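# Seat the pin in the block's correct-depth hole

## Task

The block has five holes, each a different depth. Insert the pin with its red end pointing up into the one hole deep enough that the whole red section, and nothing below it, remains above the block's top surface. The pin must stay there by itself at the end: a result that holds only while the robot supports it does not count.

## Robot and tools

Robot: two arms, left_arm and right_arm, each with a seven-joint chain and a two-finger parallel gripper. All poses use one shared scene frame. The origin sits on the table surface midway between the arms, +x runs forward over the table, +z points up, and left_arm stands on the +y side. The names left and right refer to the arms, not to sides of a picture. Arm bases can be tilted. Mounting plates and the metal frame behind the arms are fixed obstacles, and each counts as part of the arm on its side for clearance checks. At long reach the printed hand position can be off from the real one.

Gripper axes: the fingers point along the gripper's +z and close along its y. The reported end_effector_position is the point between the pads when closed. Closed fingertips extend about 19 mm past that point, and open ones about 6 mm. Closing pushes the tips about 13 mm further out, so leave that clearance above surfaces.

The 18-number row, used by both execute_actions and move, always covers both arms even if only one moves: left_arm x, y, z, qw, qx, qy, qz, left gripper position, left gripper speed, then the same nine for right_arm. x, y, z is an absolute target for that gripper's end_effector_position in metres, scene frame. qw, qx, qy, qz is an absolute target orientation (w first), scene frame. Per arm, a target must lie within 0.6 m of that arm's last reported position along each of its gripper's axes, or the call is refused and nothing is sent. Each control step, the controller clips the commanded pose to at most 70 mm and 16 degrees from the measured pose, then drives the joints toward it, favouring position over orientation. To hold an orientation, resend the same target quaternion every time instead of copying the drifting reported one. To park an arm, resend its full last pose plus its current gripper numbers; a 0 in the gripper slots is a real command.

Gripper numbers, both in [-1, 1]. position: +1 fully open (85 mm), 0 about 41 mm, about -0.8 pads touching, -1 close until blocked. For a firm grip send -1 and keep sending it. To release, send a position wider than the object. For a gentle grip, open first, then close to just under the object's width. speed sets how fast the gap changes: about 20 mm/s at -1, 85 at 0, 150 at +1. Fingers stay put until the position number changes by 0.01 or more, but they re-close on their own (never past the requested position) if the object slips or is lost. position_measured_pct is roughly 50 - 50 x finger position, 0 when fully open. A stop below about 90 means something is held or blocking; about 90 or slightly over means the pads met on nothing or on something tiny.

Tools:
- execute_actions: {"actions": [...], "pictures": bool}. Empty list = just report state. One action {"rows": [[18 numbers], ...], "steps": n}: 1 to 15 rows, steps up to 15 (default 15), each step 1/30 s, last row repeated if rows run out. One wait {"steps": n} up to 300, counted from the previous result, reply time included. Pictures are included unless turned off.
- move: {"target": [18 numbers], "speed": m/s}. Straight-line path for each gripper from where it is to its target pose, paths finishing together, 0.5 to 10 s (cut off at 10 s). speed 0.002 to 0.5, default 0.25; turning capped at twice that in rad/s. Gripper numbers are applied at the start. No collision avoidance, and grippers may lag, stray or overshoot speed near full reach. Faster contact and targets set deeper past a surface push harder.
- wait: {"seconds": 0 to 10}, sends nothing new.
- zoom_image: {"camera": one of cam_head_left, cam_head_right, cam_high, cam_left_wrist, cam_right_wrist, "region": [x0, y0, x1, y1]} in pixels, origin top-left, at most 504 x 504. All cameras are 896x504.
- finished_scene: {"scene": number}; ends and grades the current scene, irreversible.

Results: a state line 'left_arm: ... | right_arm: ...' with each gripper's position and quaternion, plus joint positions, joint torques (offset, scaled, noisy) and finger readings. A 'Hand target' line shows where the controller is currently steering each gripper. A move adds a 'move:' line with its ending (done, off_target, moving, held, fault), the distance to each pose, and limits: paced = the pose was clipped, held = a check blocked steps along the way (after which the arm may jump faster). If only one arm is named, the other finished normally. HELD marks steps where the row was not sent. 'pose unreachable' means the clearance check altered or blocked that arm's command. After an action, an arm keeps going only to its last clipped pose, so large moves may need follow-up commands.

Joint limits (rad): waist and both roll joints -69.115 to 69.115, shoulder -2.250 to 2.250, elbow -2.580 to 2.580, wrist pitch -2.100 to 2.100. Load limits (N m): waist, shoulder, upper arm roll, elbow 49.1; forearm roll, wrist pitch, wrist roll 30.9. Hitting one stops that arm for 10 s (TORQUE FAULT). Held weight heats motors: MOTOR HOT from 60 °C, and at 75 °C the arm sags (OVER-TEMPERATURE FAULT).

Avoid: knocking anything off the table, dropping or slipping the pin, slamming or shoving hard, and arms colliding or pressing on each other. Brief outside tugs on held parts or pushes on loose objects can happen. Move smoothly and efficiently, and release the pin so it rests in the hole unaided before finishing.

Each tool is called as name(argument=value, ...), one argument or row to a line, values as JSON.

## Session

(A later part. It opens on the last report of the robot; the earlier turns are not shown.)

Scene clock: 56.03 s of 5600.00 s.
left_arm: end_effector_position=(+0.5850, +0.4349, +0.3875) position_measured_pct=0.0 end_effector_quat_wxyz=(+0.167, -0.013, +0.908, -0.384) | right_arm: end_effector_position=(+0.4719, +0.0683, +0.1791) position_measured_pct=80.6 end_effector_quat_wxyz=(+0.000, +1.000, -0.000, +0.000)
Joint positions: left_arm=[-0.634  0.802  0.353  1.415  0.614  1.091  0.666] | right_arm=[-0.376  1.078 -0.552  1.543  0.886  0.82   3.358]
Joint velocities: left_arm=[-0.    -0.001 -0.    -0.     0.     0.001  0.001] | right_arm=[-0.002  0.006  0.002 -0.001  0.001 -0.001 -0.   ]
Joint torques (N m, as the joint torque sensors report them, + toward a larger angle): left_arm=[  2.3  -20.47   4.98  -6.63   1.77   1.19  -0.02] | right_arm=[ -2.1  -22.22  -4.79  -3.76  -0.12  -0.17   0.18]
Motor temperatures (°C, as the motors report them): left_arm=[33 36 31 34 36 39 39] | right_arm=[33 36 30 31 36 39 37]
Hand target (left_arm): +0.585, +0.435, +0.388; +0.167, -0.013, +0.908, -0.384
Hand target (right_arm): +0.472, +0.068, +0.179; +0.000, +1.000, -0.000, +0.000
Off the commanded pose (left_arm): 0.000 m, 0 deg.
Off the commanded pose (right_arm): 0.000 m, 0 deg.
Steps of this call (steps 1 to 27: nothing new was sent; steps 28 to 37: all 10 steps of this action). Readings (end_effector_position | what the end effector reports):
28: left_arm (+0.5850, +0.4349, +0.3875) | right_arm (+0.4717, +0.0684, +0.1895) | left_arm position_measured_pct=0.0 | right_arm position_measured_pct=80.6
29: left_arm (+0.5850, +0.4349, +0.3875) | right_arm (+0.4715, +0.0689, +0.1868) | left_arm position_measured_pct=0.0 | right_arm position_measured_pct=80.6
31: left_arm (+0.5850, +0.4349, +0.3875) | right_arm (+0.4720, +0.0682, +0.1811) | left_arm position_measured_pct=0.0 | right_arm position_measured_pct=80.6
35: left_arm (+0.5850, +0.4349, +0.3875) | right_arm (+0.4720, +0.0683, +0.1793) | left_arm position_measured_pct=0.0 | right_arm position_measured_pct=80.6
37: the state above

move(
  target=[0.585,0.4349,0.3875,0.167,-0.013,0.908,-0.384,1,0,0.4718,0.0684,0.139,0,1,0,0,-1,-0.3],
  speed=0.04,
)

Scene clock: 58.17 s of 5600.00 s.
left_arm: end_effector_position=(+0.5850, +0.4349, +0.3875) position_measured_pct=0.0 end_effector_quat_wxyz=(+0.167, -0.013, +0.908, -0.384) | right_arm: end_effector_position=(+0.4723, +0.0687, +0.1435) position_measured_pct=80.6 end_effector_quat_wxyz=(+0.000, +1.000, -0.000, +0.001)
Joint positions: left_arm=[-0.634  0.802  0.353  1.415  0.614  1.091  0.666] | right_arm=[-0.389  1.142 -0.516  1.53   0.929  0.766  3.33 ]
Joint velocities: left_arm=[ 0.     0.     0.    -0.002  0.001  0.     0.001] | right_arm=[-0.002 -0.     0.002  0.001  0.    -0.002 -0.001]
Joint torques (N m, as the joint torque sensors report them, + toward a larger angle): left_arm=[  2.41 -20.5    4.99  -6.66   1.82   1.34   0.  ] | right_arm=[ -1.41 -14.72  -3.18  -5.49   1.68  -2.27   0.07]
Motor temperatures (°C, as the motors report them): left_arm=[33 36 31 34 36 39 39] | right_arm=[33 36 30 31 36 39 37]
Hand target (left_arm): +0.585, +0.435, +0.388; +0.167, -0.013, +0.908, -0.384
Hand target (right_arm): +0.472, +0.068, +0.139; +0.000, +1.000, -0.000, +0.000
Off the commanded pose (left_arm): 0.000 m, 0 deg.
Off the commanded pose (right_arm): 0.005 m, 0 deg.
move: off_target (right_arm)

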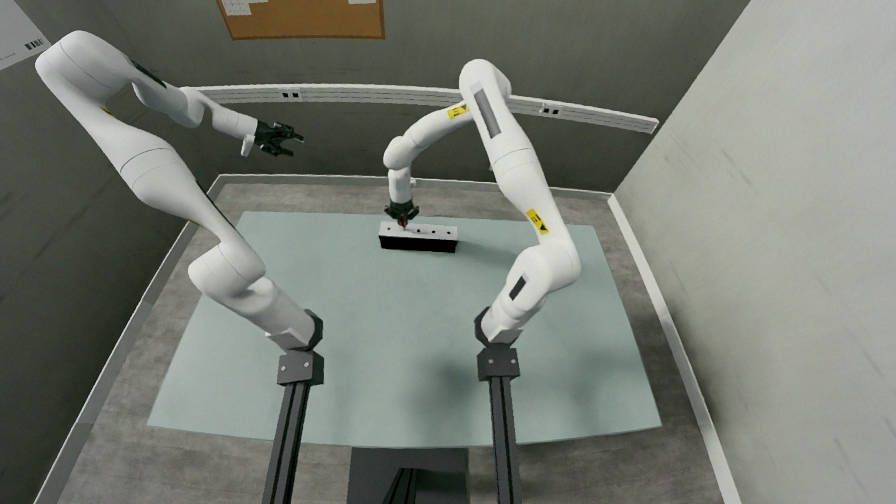

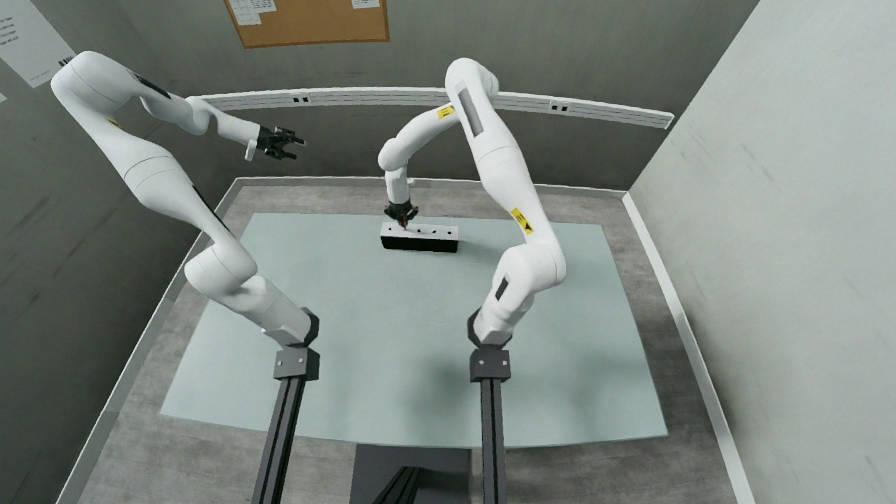

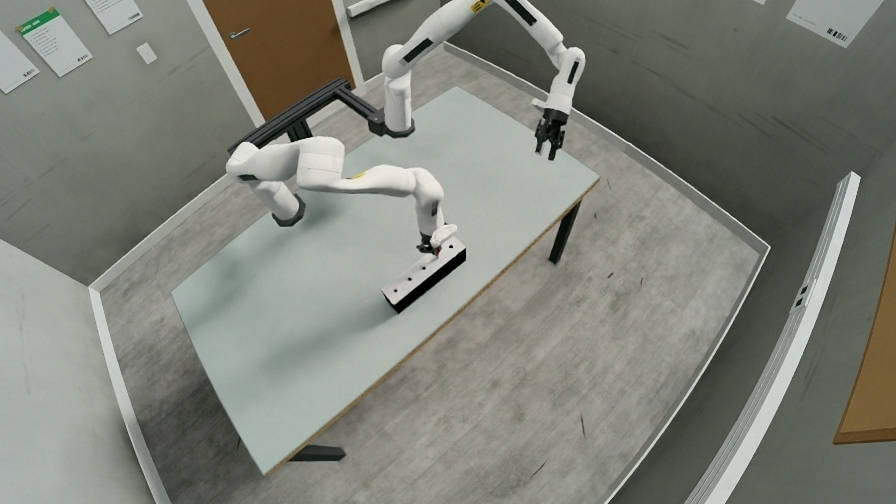

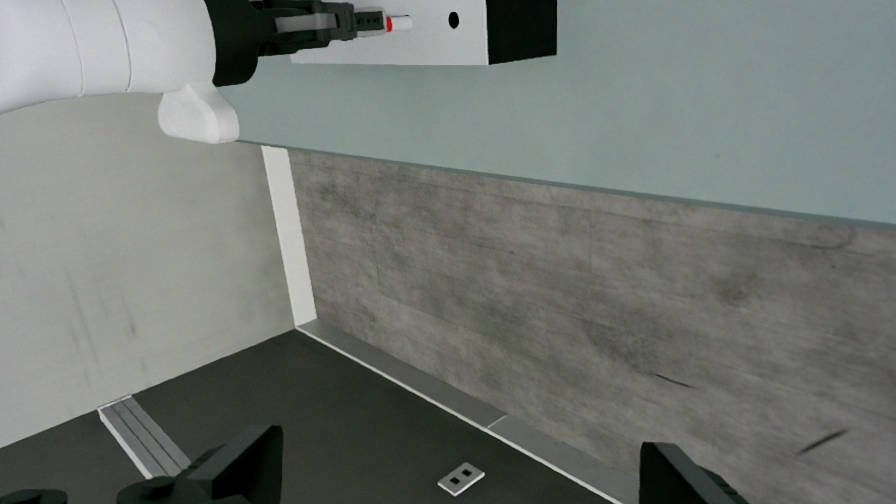

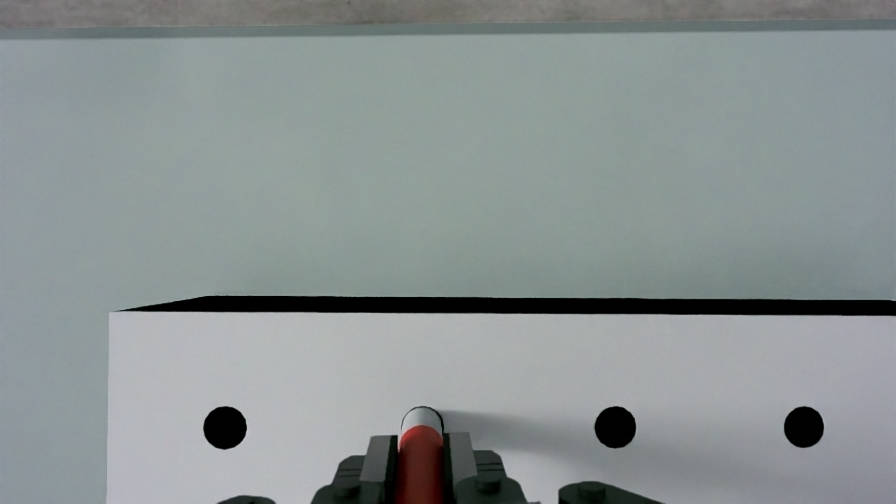

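move(
  target=[0.585,0.4349,0.3875,0.167,-0.013,0.908,-0.384,1,0,0.4718,0.0684,0.192,0,1,0,0,-1,-0.3],
  speed=0.1,
)

move(
  target=[0.585,0.4349,0.3875,0.167,-0.013,0.908,-0.384,1,0,0.4738,0.1284,0.19,0,1,0,0,-1,-0.3],
  speed=0.1,
)

zoom_image(
  camera="cam_right_wrist",
  region=[360,340,480,440],
)

Scene clock: 60.40 s of 5600.00 s.
left_arm: end_effector_position=(+0.5850, +0.4349, +0.3875) position_measured_pct=0.0 end_effector_quat_wxyz=(+0.167, -0.013, +0.908, -0.384) | right_arm: end_effector_position=(+0.4716, +0.0684, +0.1918) position_measured_pct=80.6 end_effector_quat_wxyz=(+0.000, +1.000, +0.000, -0.000)
Joint positions: left_arm=[-0.634  0.802  0.353  1.415  0.614  1.091  0.666] | right_arm=[-0.374  1.056 -0.564  1.546  0.869  0.839  3.368]
Joint velocities: left_arm=[-0.    -0.001 -0.     0.     0.001 -0.001  0.001] | right_arm=[ 0.001 -0.004  0.001 -0.001 -0.     0.     0.001]
Joint torques (N m, as the joint torque sensors report them, + toward a larger angle): left_arm=[  2.11 -20.59   5.06  -6.79   1.79   1.22   0.09] | right_arm=[ -2.08 -21.82  -5.13  -3.7    0.05  -0.16   0.08]
Motor temperatures (°C, as the motors report them): left_arm=[33 36 31 34 36 39 39] | right_arm=[33 36 30 31 36 39 37]
Hand target (left_arm): +0.585, +0.435, +0.388; +0.167, -0.013, +0.908, -0.384
Hand target (right_arm): +0.472, +0.068, +0.192; +0.000, +1.000, +0.000, -0.000
Off the commanded pose (left_arm): 0.000 m, 0 deg.
Off the commanded pose (right_arm): 0.000 m, 0 deg.
move: done

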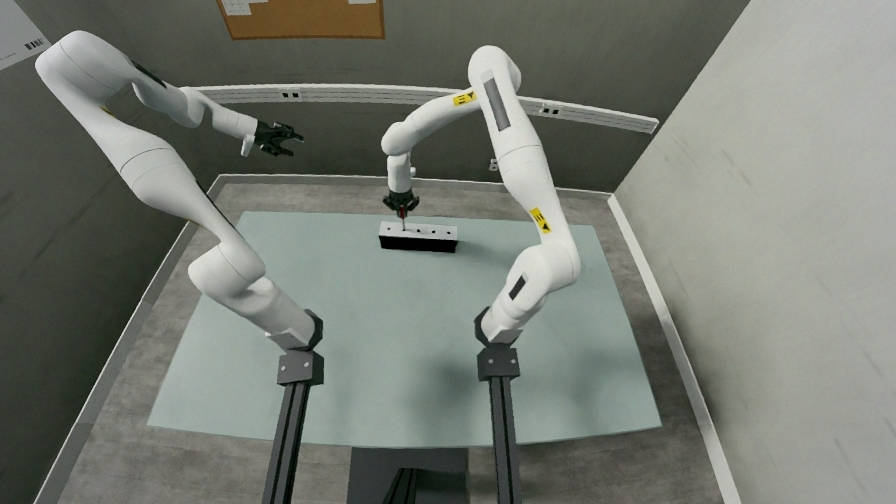

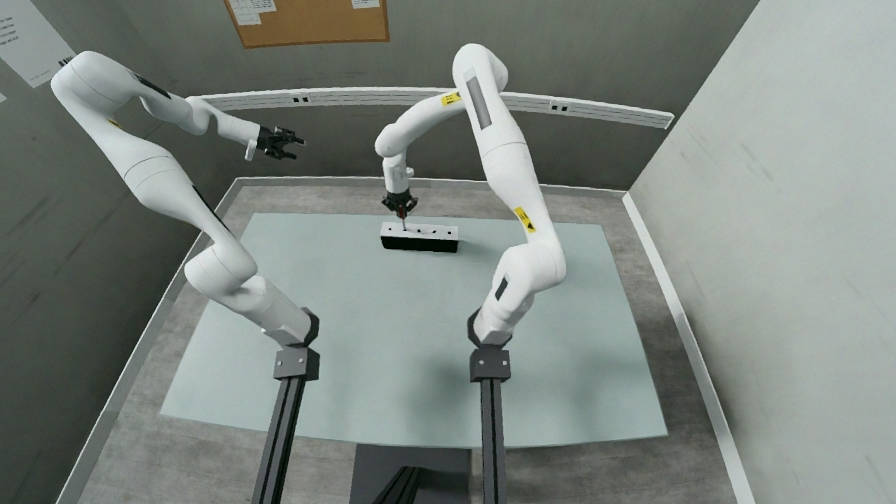

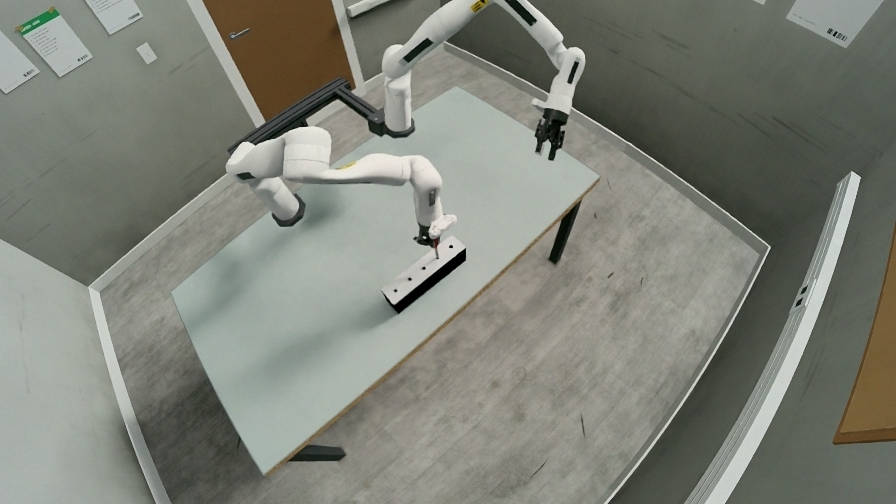

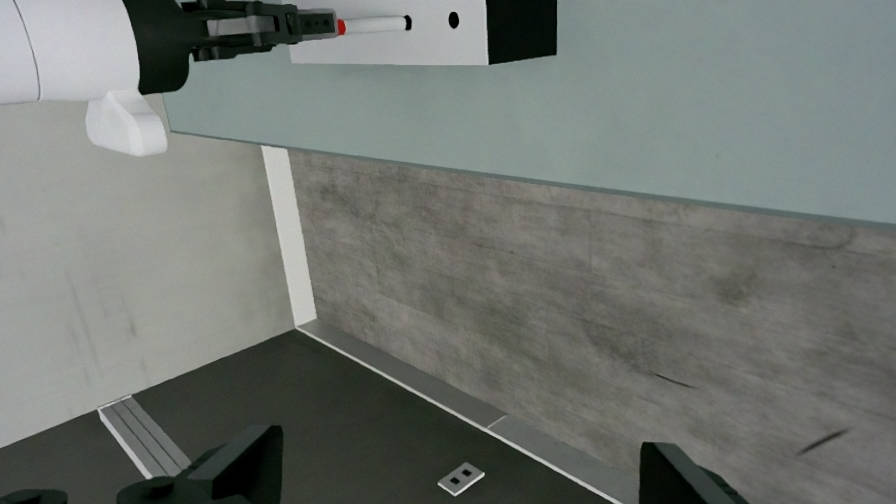

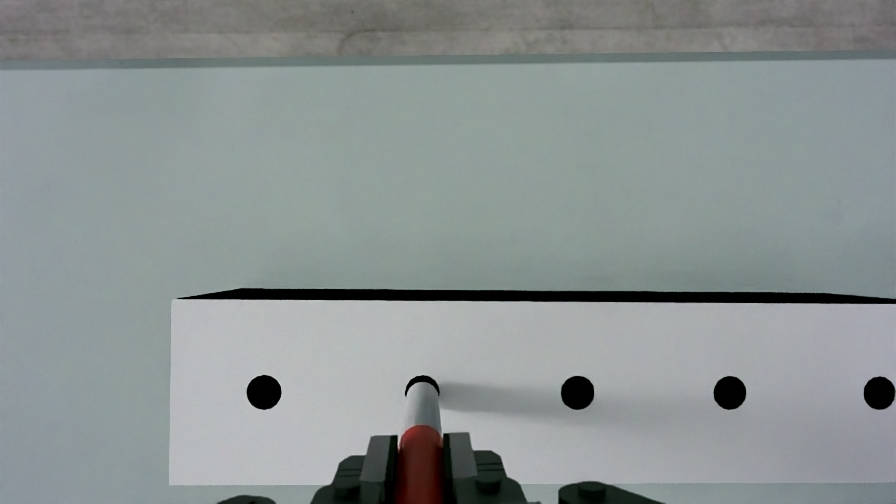

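Scene clock: 61.37 s of 5600.00 s.
left_arm: end_effector_position=(+0.5850, +0.4349, +0.3875) position_measured_pct=0.0 end_effector_quat_wxyz=(+0.167, -0.013, +0.908, -0.384) | right_arm: end_effector_position=(+0.4741, +0.1282, +0.1903) position_measured_pct=80.6 end_effector_quat_wxyz=(-0.000, +1.000, -0.000, -0.000)
Joint positions: left_arm=[-0.634  0.802  0.353  1.415  0.614  1.091  0.666] | right_arm=[-0.473  1.127 -0.577  1.378  0.837  0.926  3.372]
Joint velocities: left_arm=[-0.     0.    -0.    -0.001 -0.001  0.001  0.   ] | right_arm=[-0.005  0.006 -0.001 -0.002 -0.    -0.001 -0.   ]
Joint torques (N m, as the joint torque sensors report them, + toward a larger angle): left_arm=[  2.1  -20.46   4.97  -6.91   1.74   1.24  -0.04] | right_arm=[ -2.28 -22.48  -5.01  -3.64  -0.01  -0.27   0.25]
Motor temperatures (°C, as the motors report them): left_arm=[33 36 31 34 36 39 39] | right_arm=[33 36 30 31 36 39 37]
Hand target (left_arm): +0.585, +0.435, +0.388; +0.167, -0.013, +0.908, -0.384
Hand target (right_arm): +0.474, +0.128, +0.190; -0.000, +1.000, +0.000, -0.000
Off the commanded pose (left_arm): 0.000 m, 0 deg.
Off the commanded pose (right_arm): 0.000 m, 0 deg.
move: done

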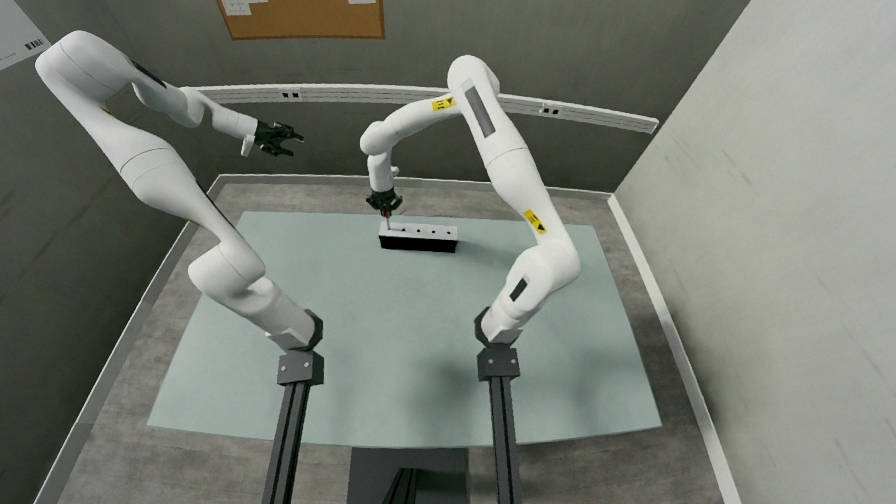

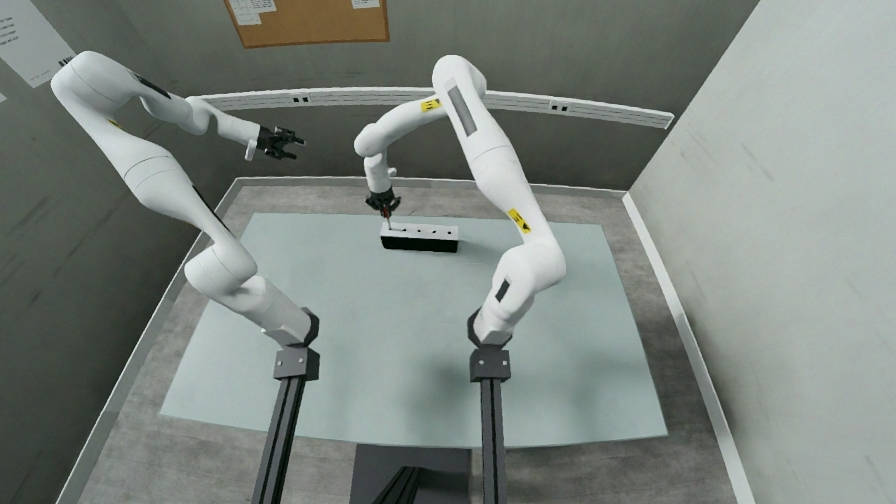

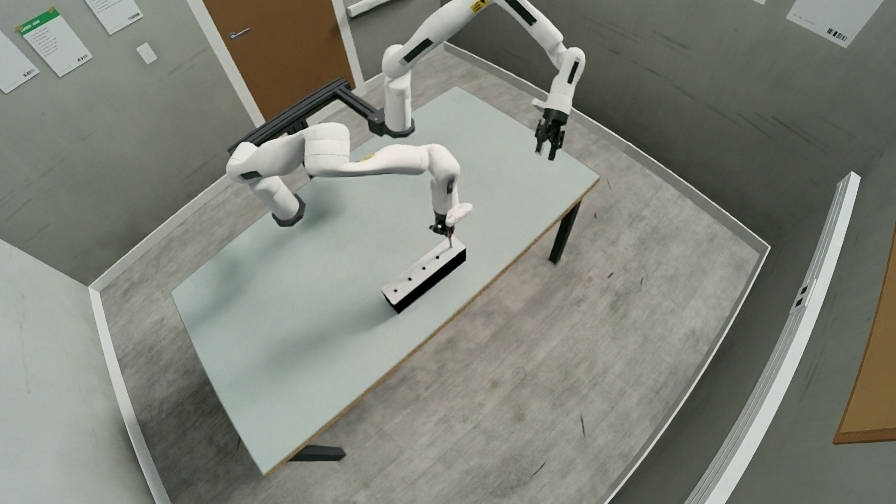

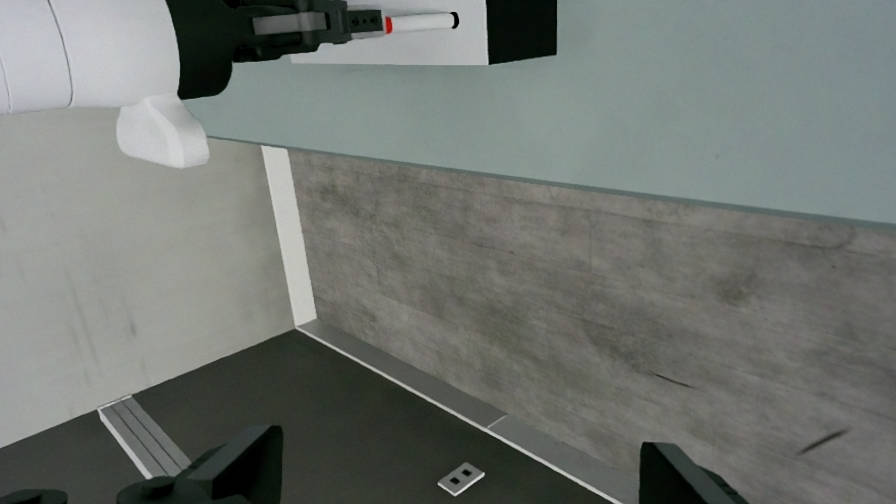

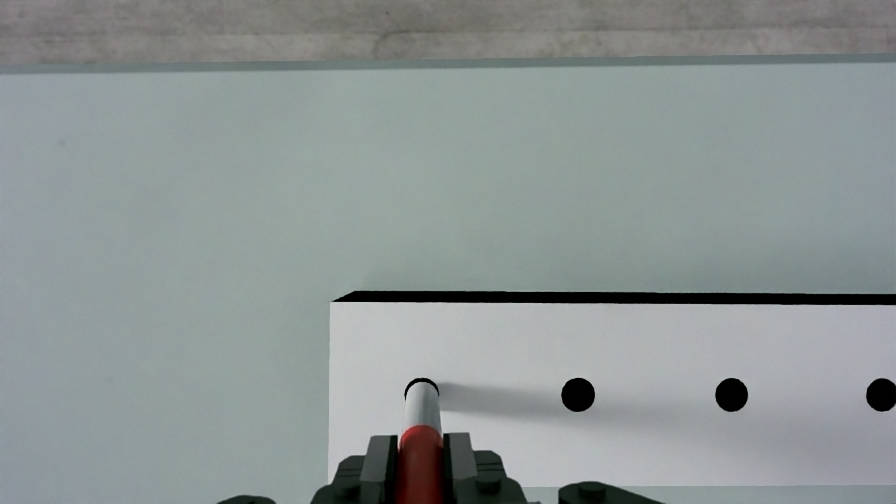

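Region (360, 340, 480, 440) of cam_right_wrist's 896x504 image, scaled by 4.200.

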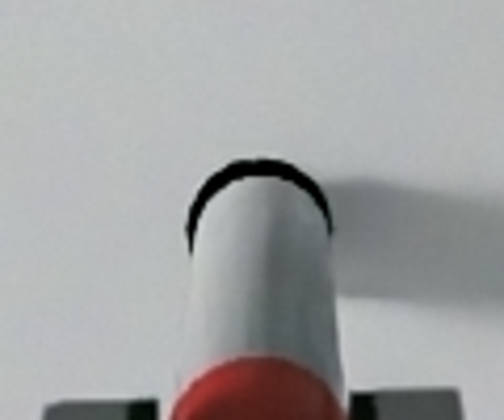

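move(
  target=[0.585,0.4349,0.3875,0.167,-0.013,0.908,-0.384,1,0,0.4738,0.1284,0.178,0,1,0,0,-1,-0.3],
  speed=0.02,
)

Scene clock: 64.80 s of 5600.00 s.
left_arm: end_effector_position=(+0.5850, +0.4349, +0.3875) position_measured_pct=0.0 end_effector_quat_wxyz=(+0.167, -0.013, +0.908, -0.384) | right_arm: end_effector_position=(+0.4739, +0.1284, +0.1781) position_measured_pct=80.6 end_effector_quat_wxyz=(-0.000, +1.000, -0.000, +0.000)
Joint positions: left_arm=[-0.634  0.802  0.353  1.415  0.614  1.091  0.666] | right_arm=[-0.476  1.147 -0.568  1.376  0.849  0.908  3.366]
Joint velocities: left_arm=[-0.     0.001 -0.     0.001  0.    -0.    -0.001] | right_arm=[-0.001  0.001 -0.001 -0.     0.    -0.002 -0.   ]
Joint torques (N m, as the joint torque sensors report them, + toward a larger angle): left_arm=[  2.24 -20.57   4.99  -6.53   1.81   1.23   0.19] | right_arm=[ -2.26 -22.97  -5.12  -4.03   0.02  -0.12   0.16]
Motor temperatures (°C, as the motors report them): left_arm=[33 36 31 34 36 39 39] | right_arm=[33 36 30 31 36 39 37]
Hand target (left_arm): +0.585, +0.435, +0.388; +0.167, -0.013, +0.908, -0.384
Hand target (right_arm): +0.474, +0.128, +0.178; +0.000, +1.000, -0.000, +0.000
Off the commanded pose (left_arm): 0.000 m, 0 deg.
Off the commanded pose (right_arm): 0.000 m, 0 deg.
move: done

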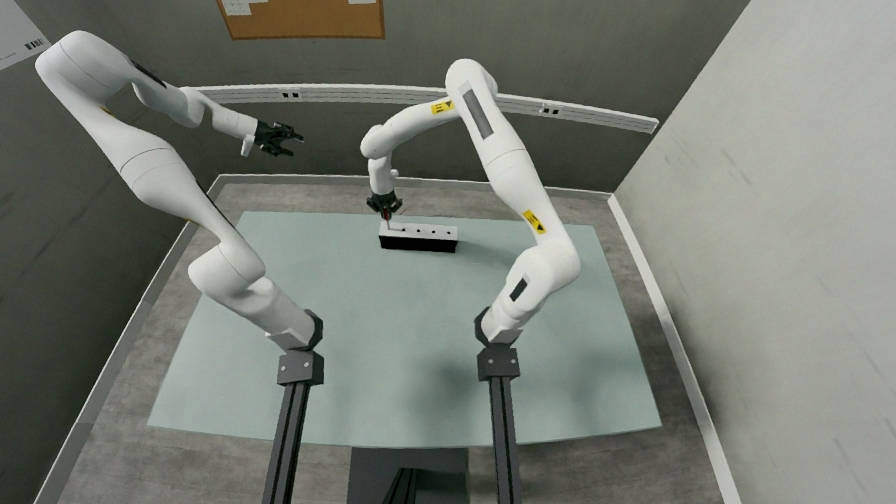

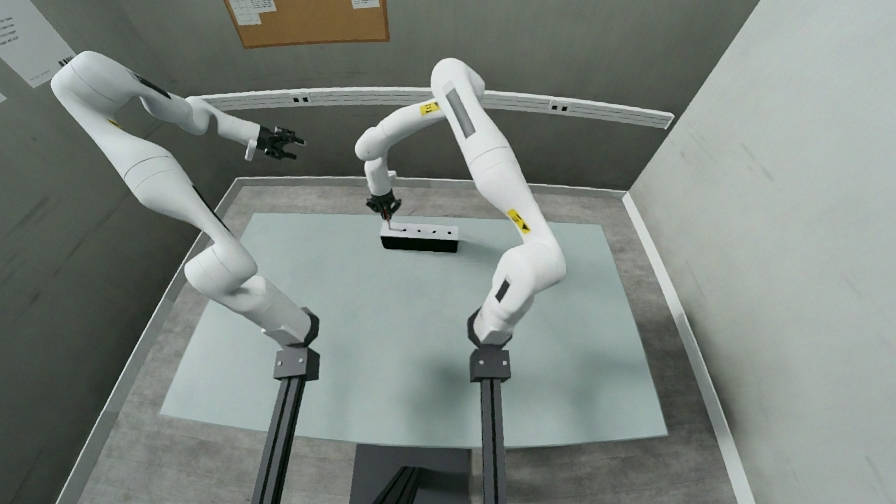

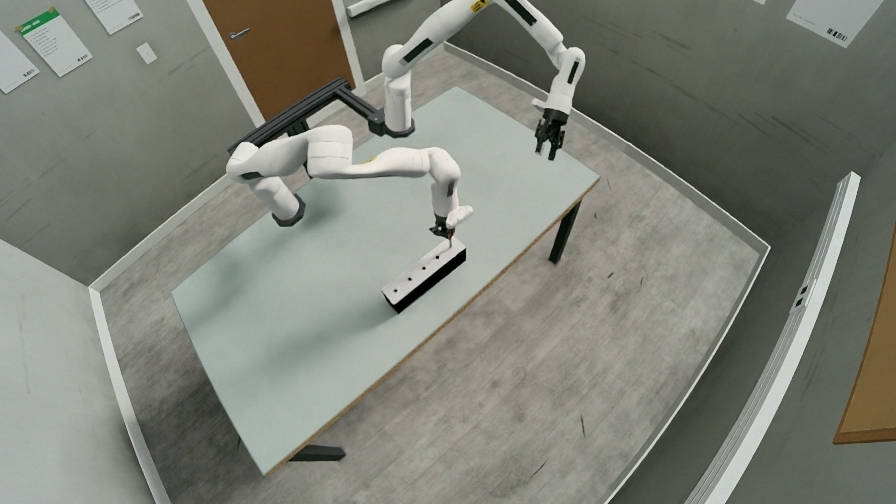

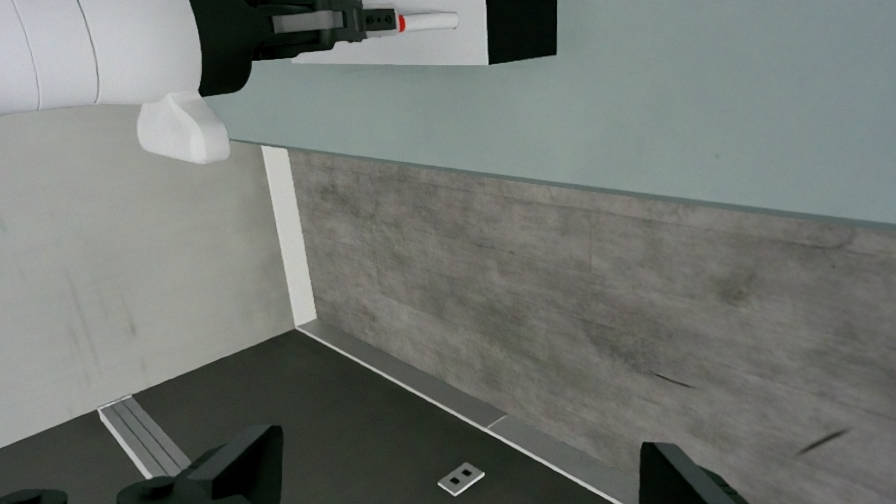

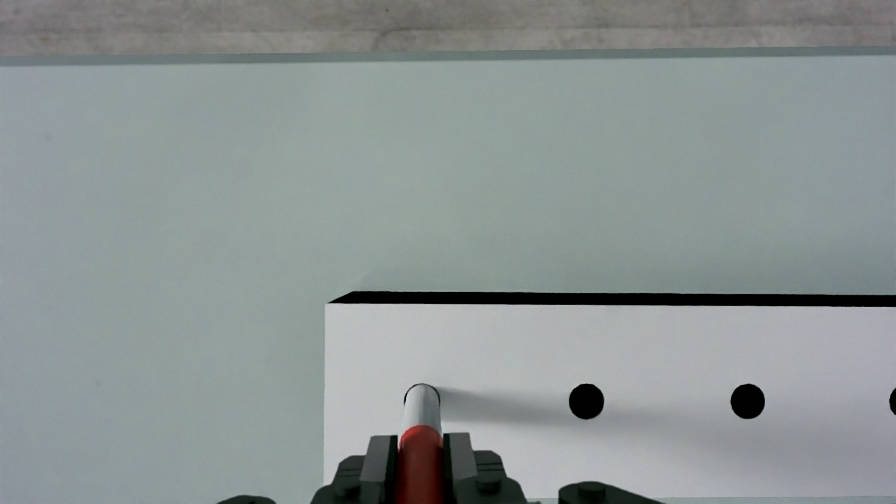

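move(
  target=[0.585,0.4349,0.3875,0.167,-0.013,0.908,-0.384,1,0,0.4738,0.1284,0.118,0,1,0,0,-1,-0.3],
  speed=0.04,
)

Scene clock: 67.13 s of 5600.00 s.
left_arm: end_effector_position=(+0.5850, +0.4349, +0.3875) position_measured_pct=0.0 end_effector_quat_wxyz=(+0.167, -0.013, +0.908, -0.384) | right_arm: end_effector_position=(+0.4743, +0.1287, +0.1218) position_measured_pct=80.6 end_effector_quat_wxyz=(-0.000, +1.000, -0.000, +0.001)
Joint positions: left_arm=[-0.634  0.802  0.353  1.415  0.614  1.091  0.666] | right_arm=[-0.487  1.247 -0.525  1.348  0.899  0.832  3.341]
Joint velocities: left_arm=[-0.    -0.     0.    -0.001 -0.     0.    -0.   ] | right_arm=[-0.001 -0.002  0.003  0.     0.     0.    -0.   ]
Joint torques (N m, as the joint torque sensors report them, + toward a larger angle): left_arm=[  2.1  -20.49   4.97  -6.66   1.78   1.44   0.03] | right_arm=[ -1.84 -17.86  -3.86  -5.05   1.16  -1.9    0.11]
Motor temperatures (°C, as the motors report them): left_arm=[33 36 31 34 36 39 39] | right_arm=[33 36 30 31 36 39 37]
Hand target (left_arm): +0.585, +0.435, +0.388; +0.167, -0.013, +0.908, -0.384
Hand target (right_arm): +0.474, +0.128, +0.118; +0.000, +1.000, -0.000, +0.000
Off the commanded pose (left_arm): 0.000 m, 0 deg.
Off the commanded pose (right_arm): 0.004 m, 0 deg.
move: off_target (right_arm)

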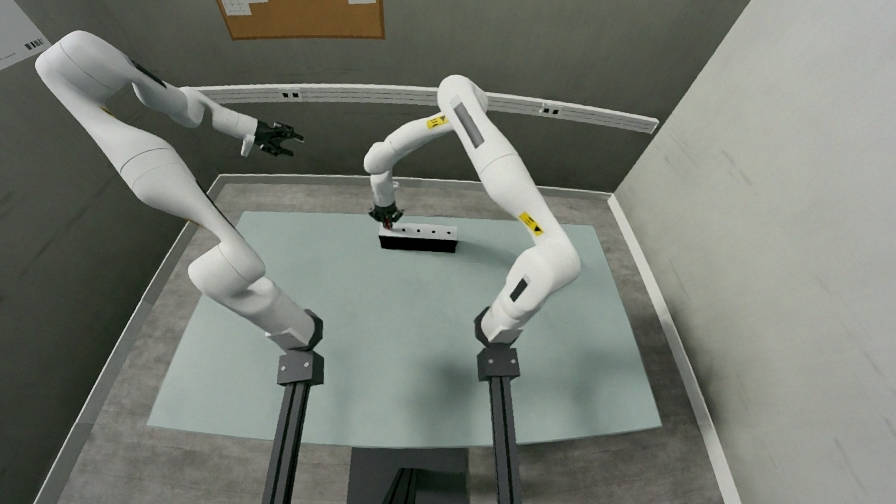

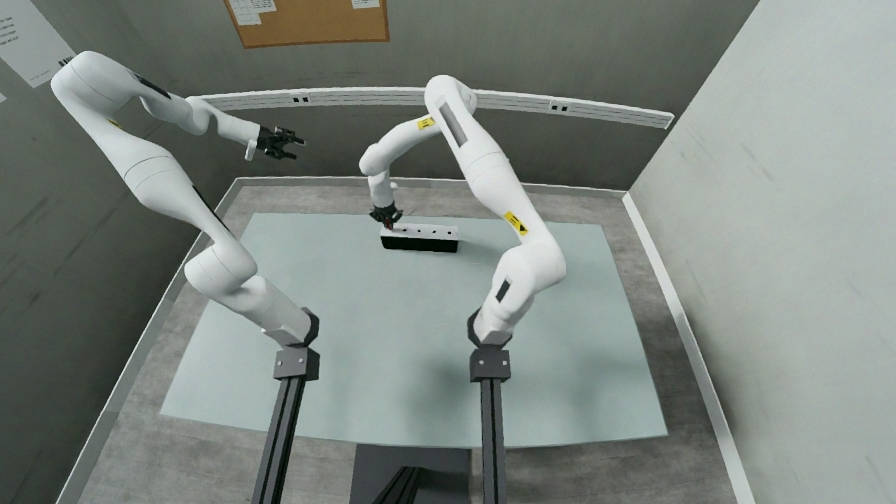

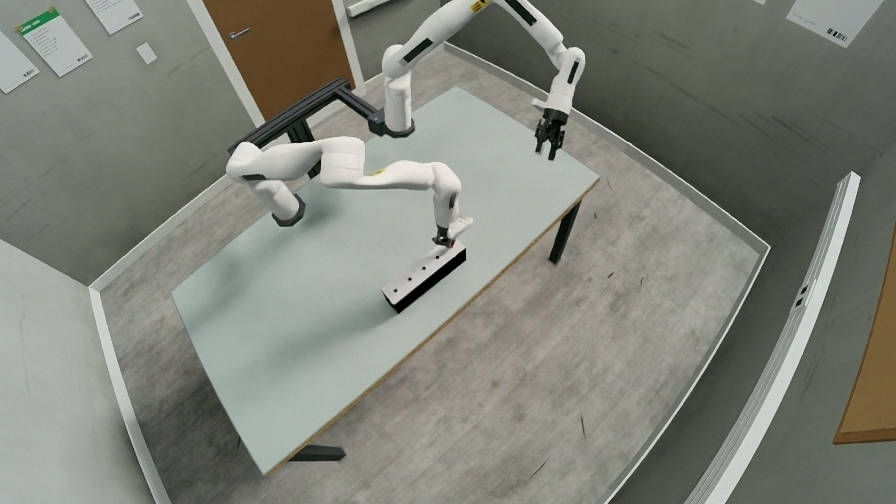

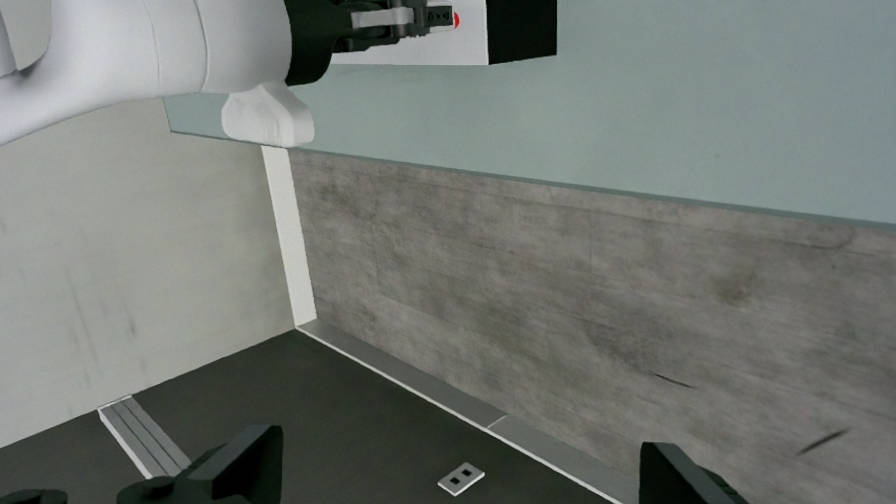

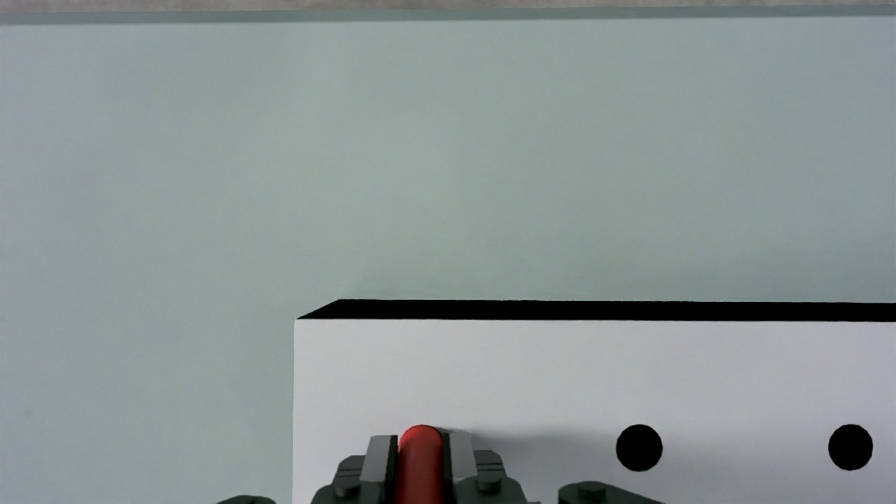

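execute_actions(
  actions=[
    {"rows":[[0.585,0.4349,0.3875,0.167,-0.013,0.908,-0.384,1,0,0.4738,0.1284,0.1222,0,1,0,0,0.2,0]],"steps":12},
  ],
  pictures=false,
)

move(
  target=[0.585,0.4349,0.3875,0.167,-0.013,0.908,-0.384,1,0,0.4738,0.1284,0.2,0,1,0,0,0.2,0],
  speed=0.15,
)

Scene clock: 68.60 s of 5600.00 s.
left_arm: end_effector_position=(+0.5850, +0.4349, +0.3875) position_measured_pct=0.0 end_effector_quat_wxyz=(+0.167, -0.013, +0.908, -0.384) | right_arm: end_effector_position=(+0.4738, +0.1284, +0.1222) position_measured_pct=52.8 end_effector_quat_wxyz=(-0.000, +1.000, +0.000, +0.000)
Joint positions: left_arm=[-0.634  0.802  0.353  1.415  0.614  1.091  0.666] | right_arm=[-0.486  1.246 -0.526  1.349  0.898  0.833  3.343]
Joint velocities: left_arm=[ 0.     0.    -0.     0.    -0.    -0.    -0.001] | right_arm=[ 0.    -0.     0.001 -0.001 -0.     0.002  0.002]
Joint torques (N m, as the joint torque sensors report them, + toward a larger angle): left_arm=[  2.34 -20.66   4.95  -6.7    1.74   1.19   0.17] | right_arm=[ -2.07 -23.26  -4.57  -3.26  -0.27  -0.32  -0.02]
Motor temperatures (°C, as the motors report them): left_arm=[33 36 31 34 36 39 39] | right_arm=[33 36 30 31 36 39 37]
Hand target (left_arm): +0.585, +0.435, +0.388; +0.167, -0.013, +0.908, -0.384
Hand target (right_arm): +0.474, +0.128, +0.122; +0.000, +1.000, +0.000, +0.000
Off the commanded pose (left_arm): 0.000 m, 0 deg.
Off the commanded pose (right_arm): 0.000 m, 0 deg.
Steps of this call (steps 1 to 32: nothing new was sent; steps 33 to 44: all 12 steps of this action). Readings (end_effector_position | what the end effector reports):
33: left_arm (+0.5850, +0.4349, +0.3875) | right_arm (+0.4745, +0.1287, +0.1222) | left_arm position_measured_pct=0.0 | right_arm position_measured_pct=80.6
34: left_arm (+0.5850, +0.4349, +0.3875) | right_arm (+0.4743, +0.1285, +0.1227) | left_arm position_measured_pct=0.0 | right_arm position_measured_pct=80.6
36: left_arm (+0.5850, +0.4349, +0.3875) | right_arm (+0.4743, +0.1287, +0.1229) | left_arm position_measured_pct=0.0 | right_arm position_measured_pct=76.2
40: left_arm (+0.5850, +0.4349, +0.3875) | right_arm (+0.4739, +0.1285, +0.1224) | left_arm position_measured_pct=0.0 | right_arm position_measured_pct=64.7
44: the state above

Scene clock: 69.93 s of 5600.00 s.
left_arm: end_effector_position=(+0.5850, +0.4349, +0.3875) position_measured_pct=0.0 end_effector_quat_wxyz=(+0.167, -0.013, +0.908, -0.384) | right_arm: end_effector_position=(+0.4736, +0.1284, +0.1998) position_measured_pct=40.1 end_effector_quat_wxyz=(+0.000, +1.000, +0.000, -0.000)
Joint positions: left_arm=[-0.634  0.802  0.353  1.415  0.614  1.091  0.666] | right_arm=[-0.473  1.111 -0.583  1.38   0.827  0.94   3.378]
Joint velocities: left_arm=[-0.     0.001 -0.001  0.    -0.001  0.001 -0.   ] | right_arm=[ 0.002 -0.006  0.001  0.    -0.     0.001  0.001]
Joint torques (N m, as the joint torque sensors report them, + toward a larger angle): left_arm=[  2.2  -20.39   5.23  -6.8    1.75   1.37   0.08] | right_arm=[ -2.56 -21.83  -5.11  -4.19  -0.02  -0.27   0.16]
Motor temperatures (°C, as the motors report them): left_arm=[33 36 31 34 36 39 39] | right_arm=[33 36 30 31 36 39 37]
Hand target (left_arm): +0.585, +0.435, +0.388; +0.167, -0.013, +0.908, -0.384
Hand target (right_arm): +0.474, +0.128, +0.200; +0.000, +1.000, +0.000, -0.000
Off the commanded pose (left_arm): 0.000 m, 0 deg.
Off the commanded pose (right_arm): 0.000 m, 0 deg.
move: done

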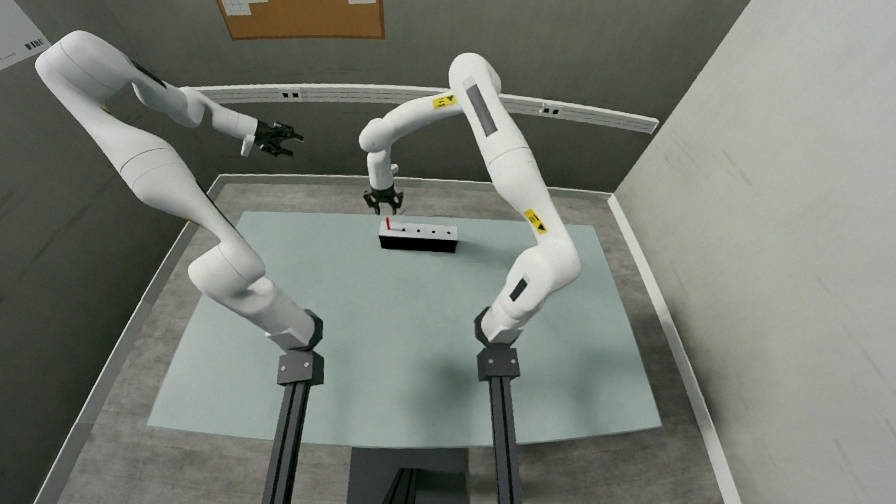

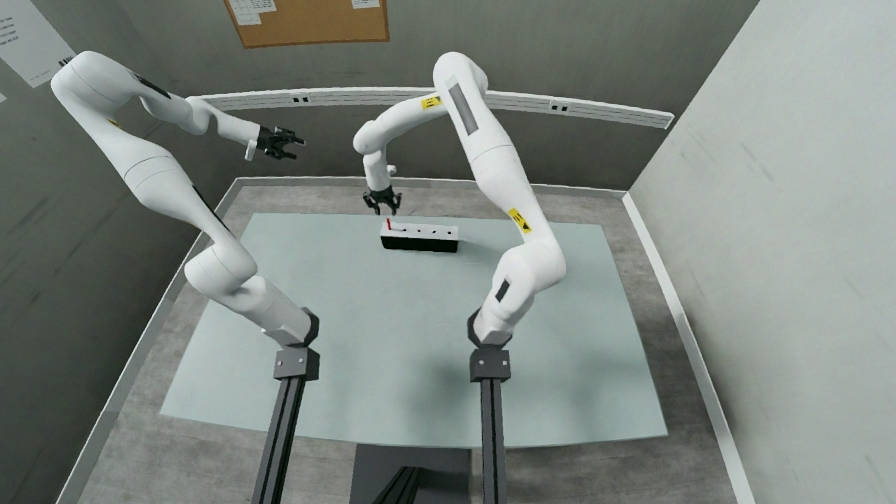

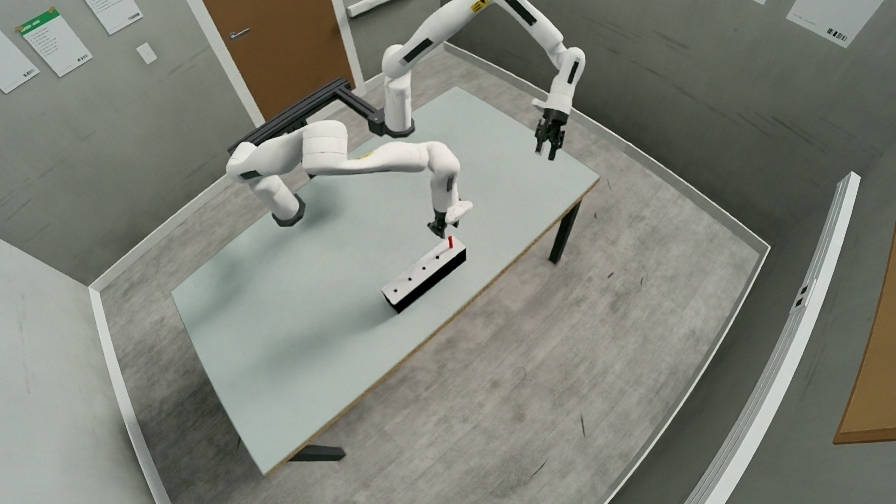

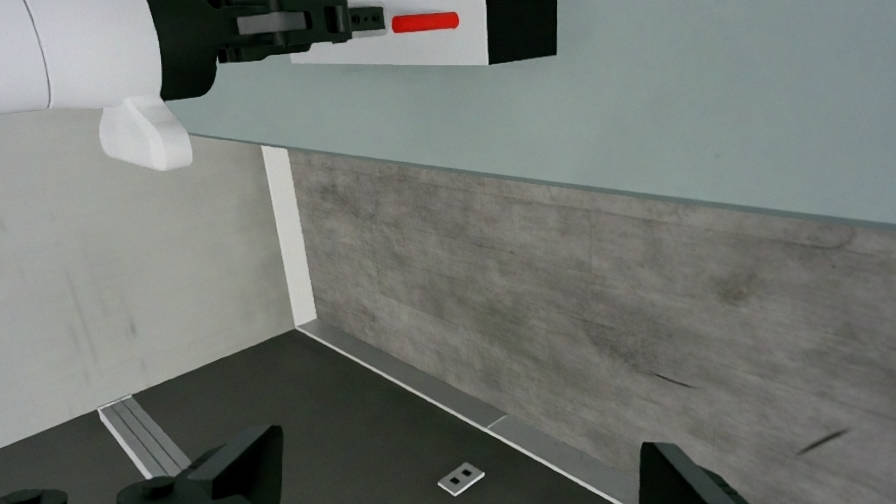

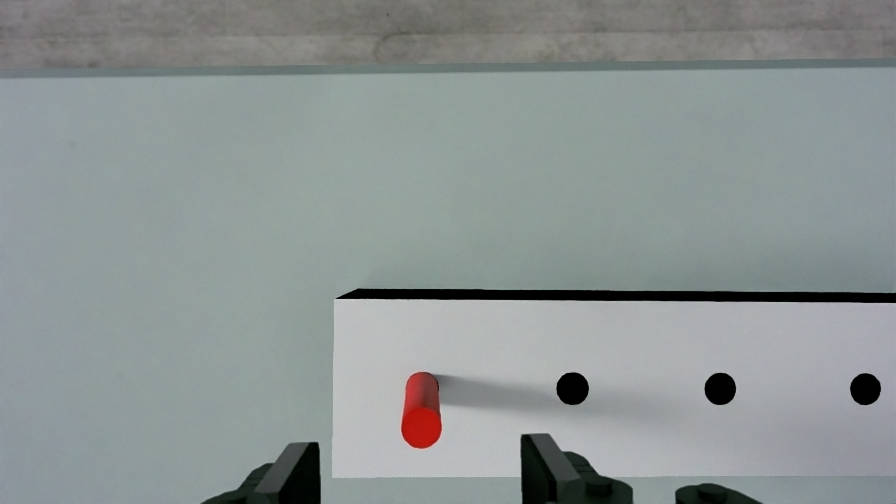

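finished_scene(
  scene=2,
)

The scene is finished: the task was done.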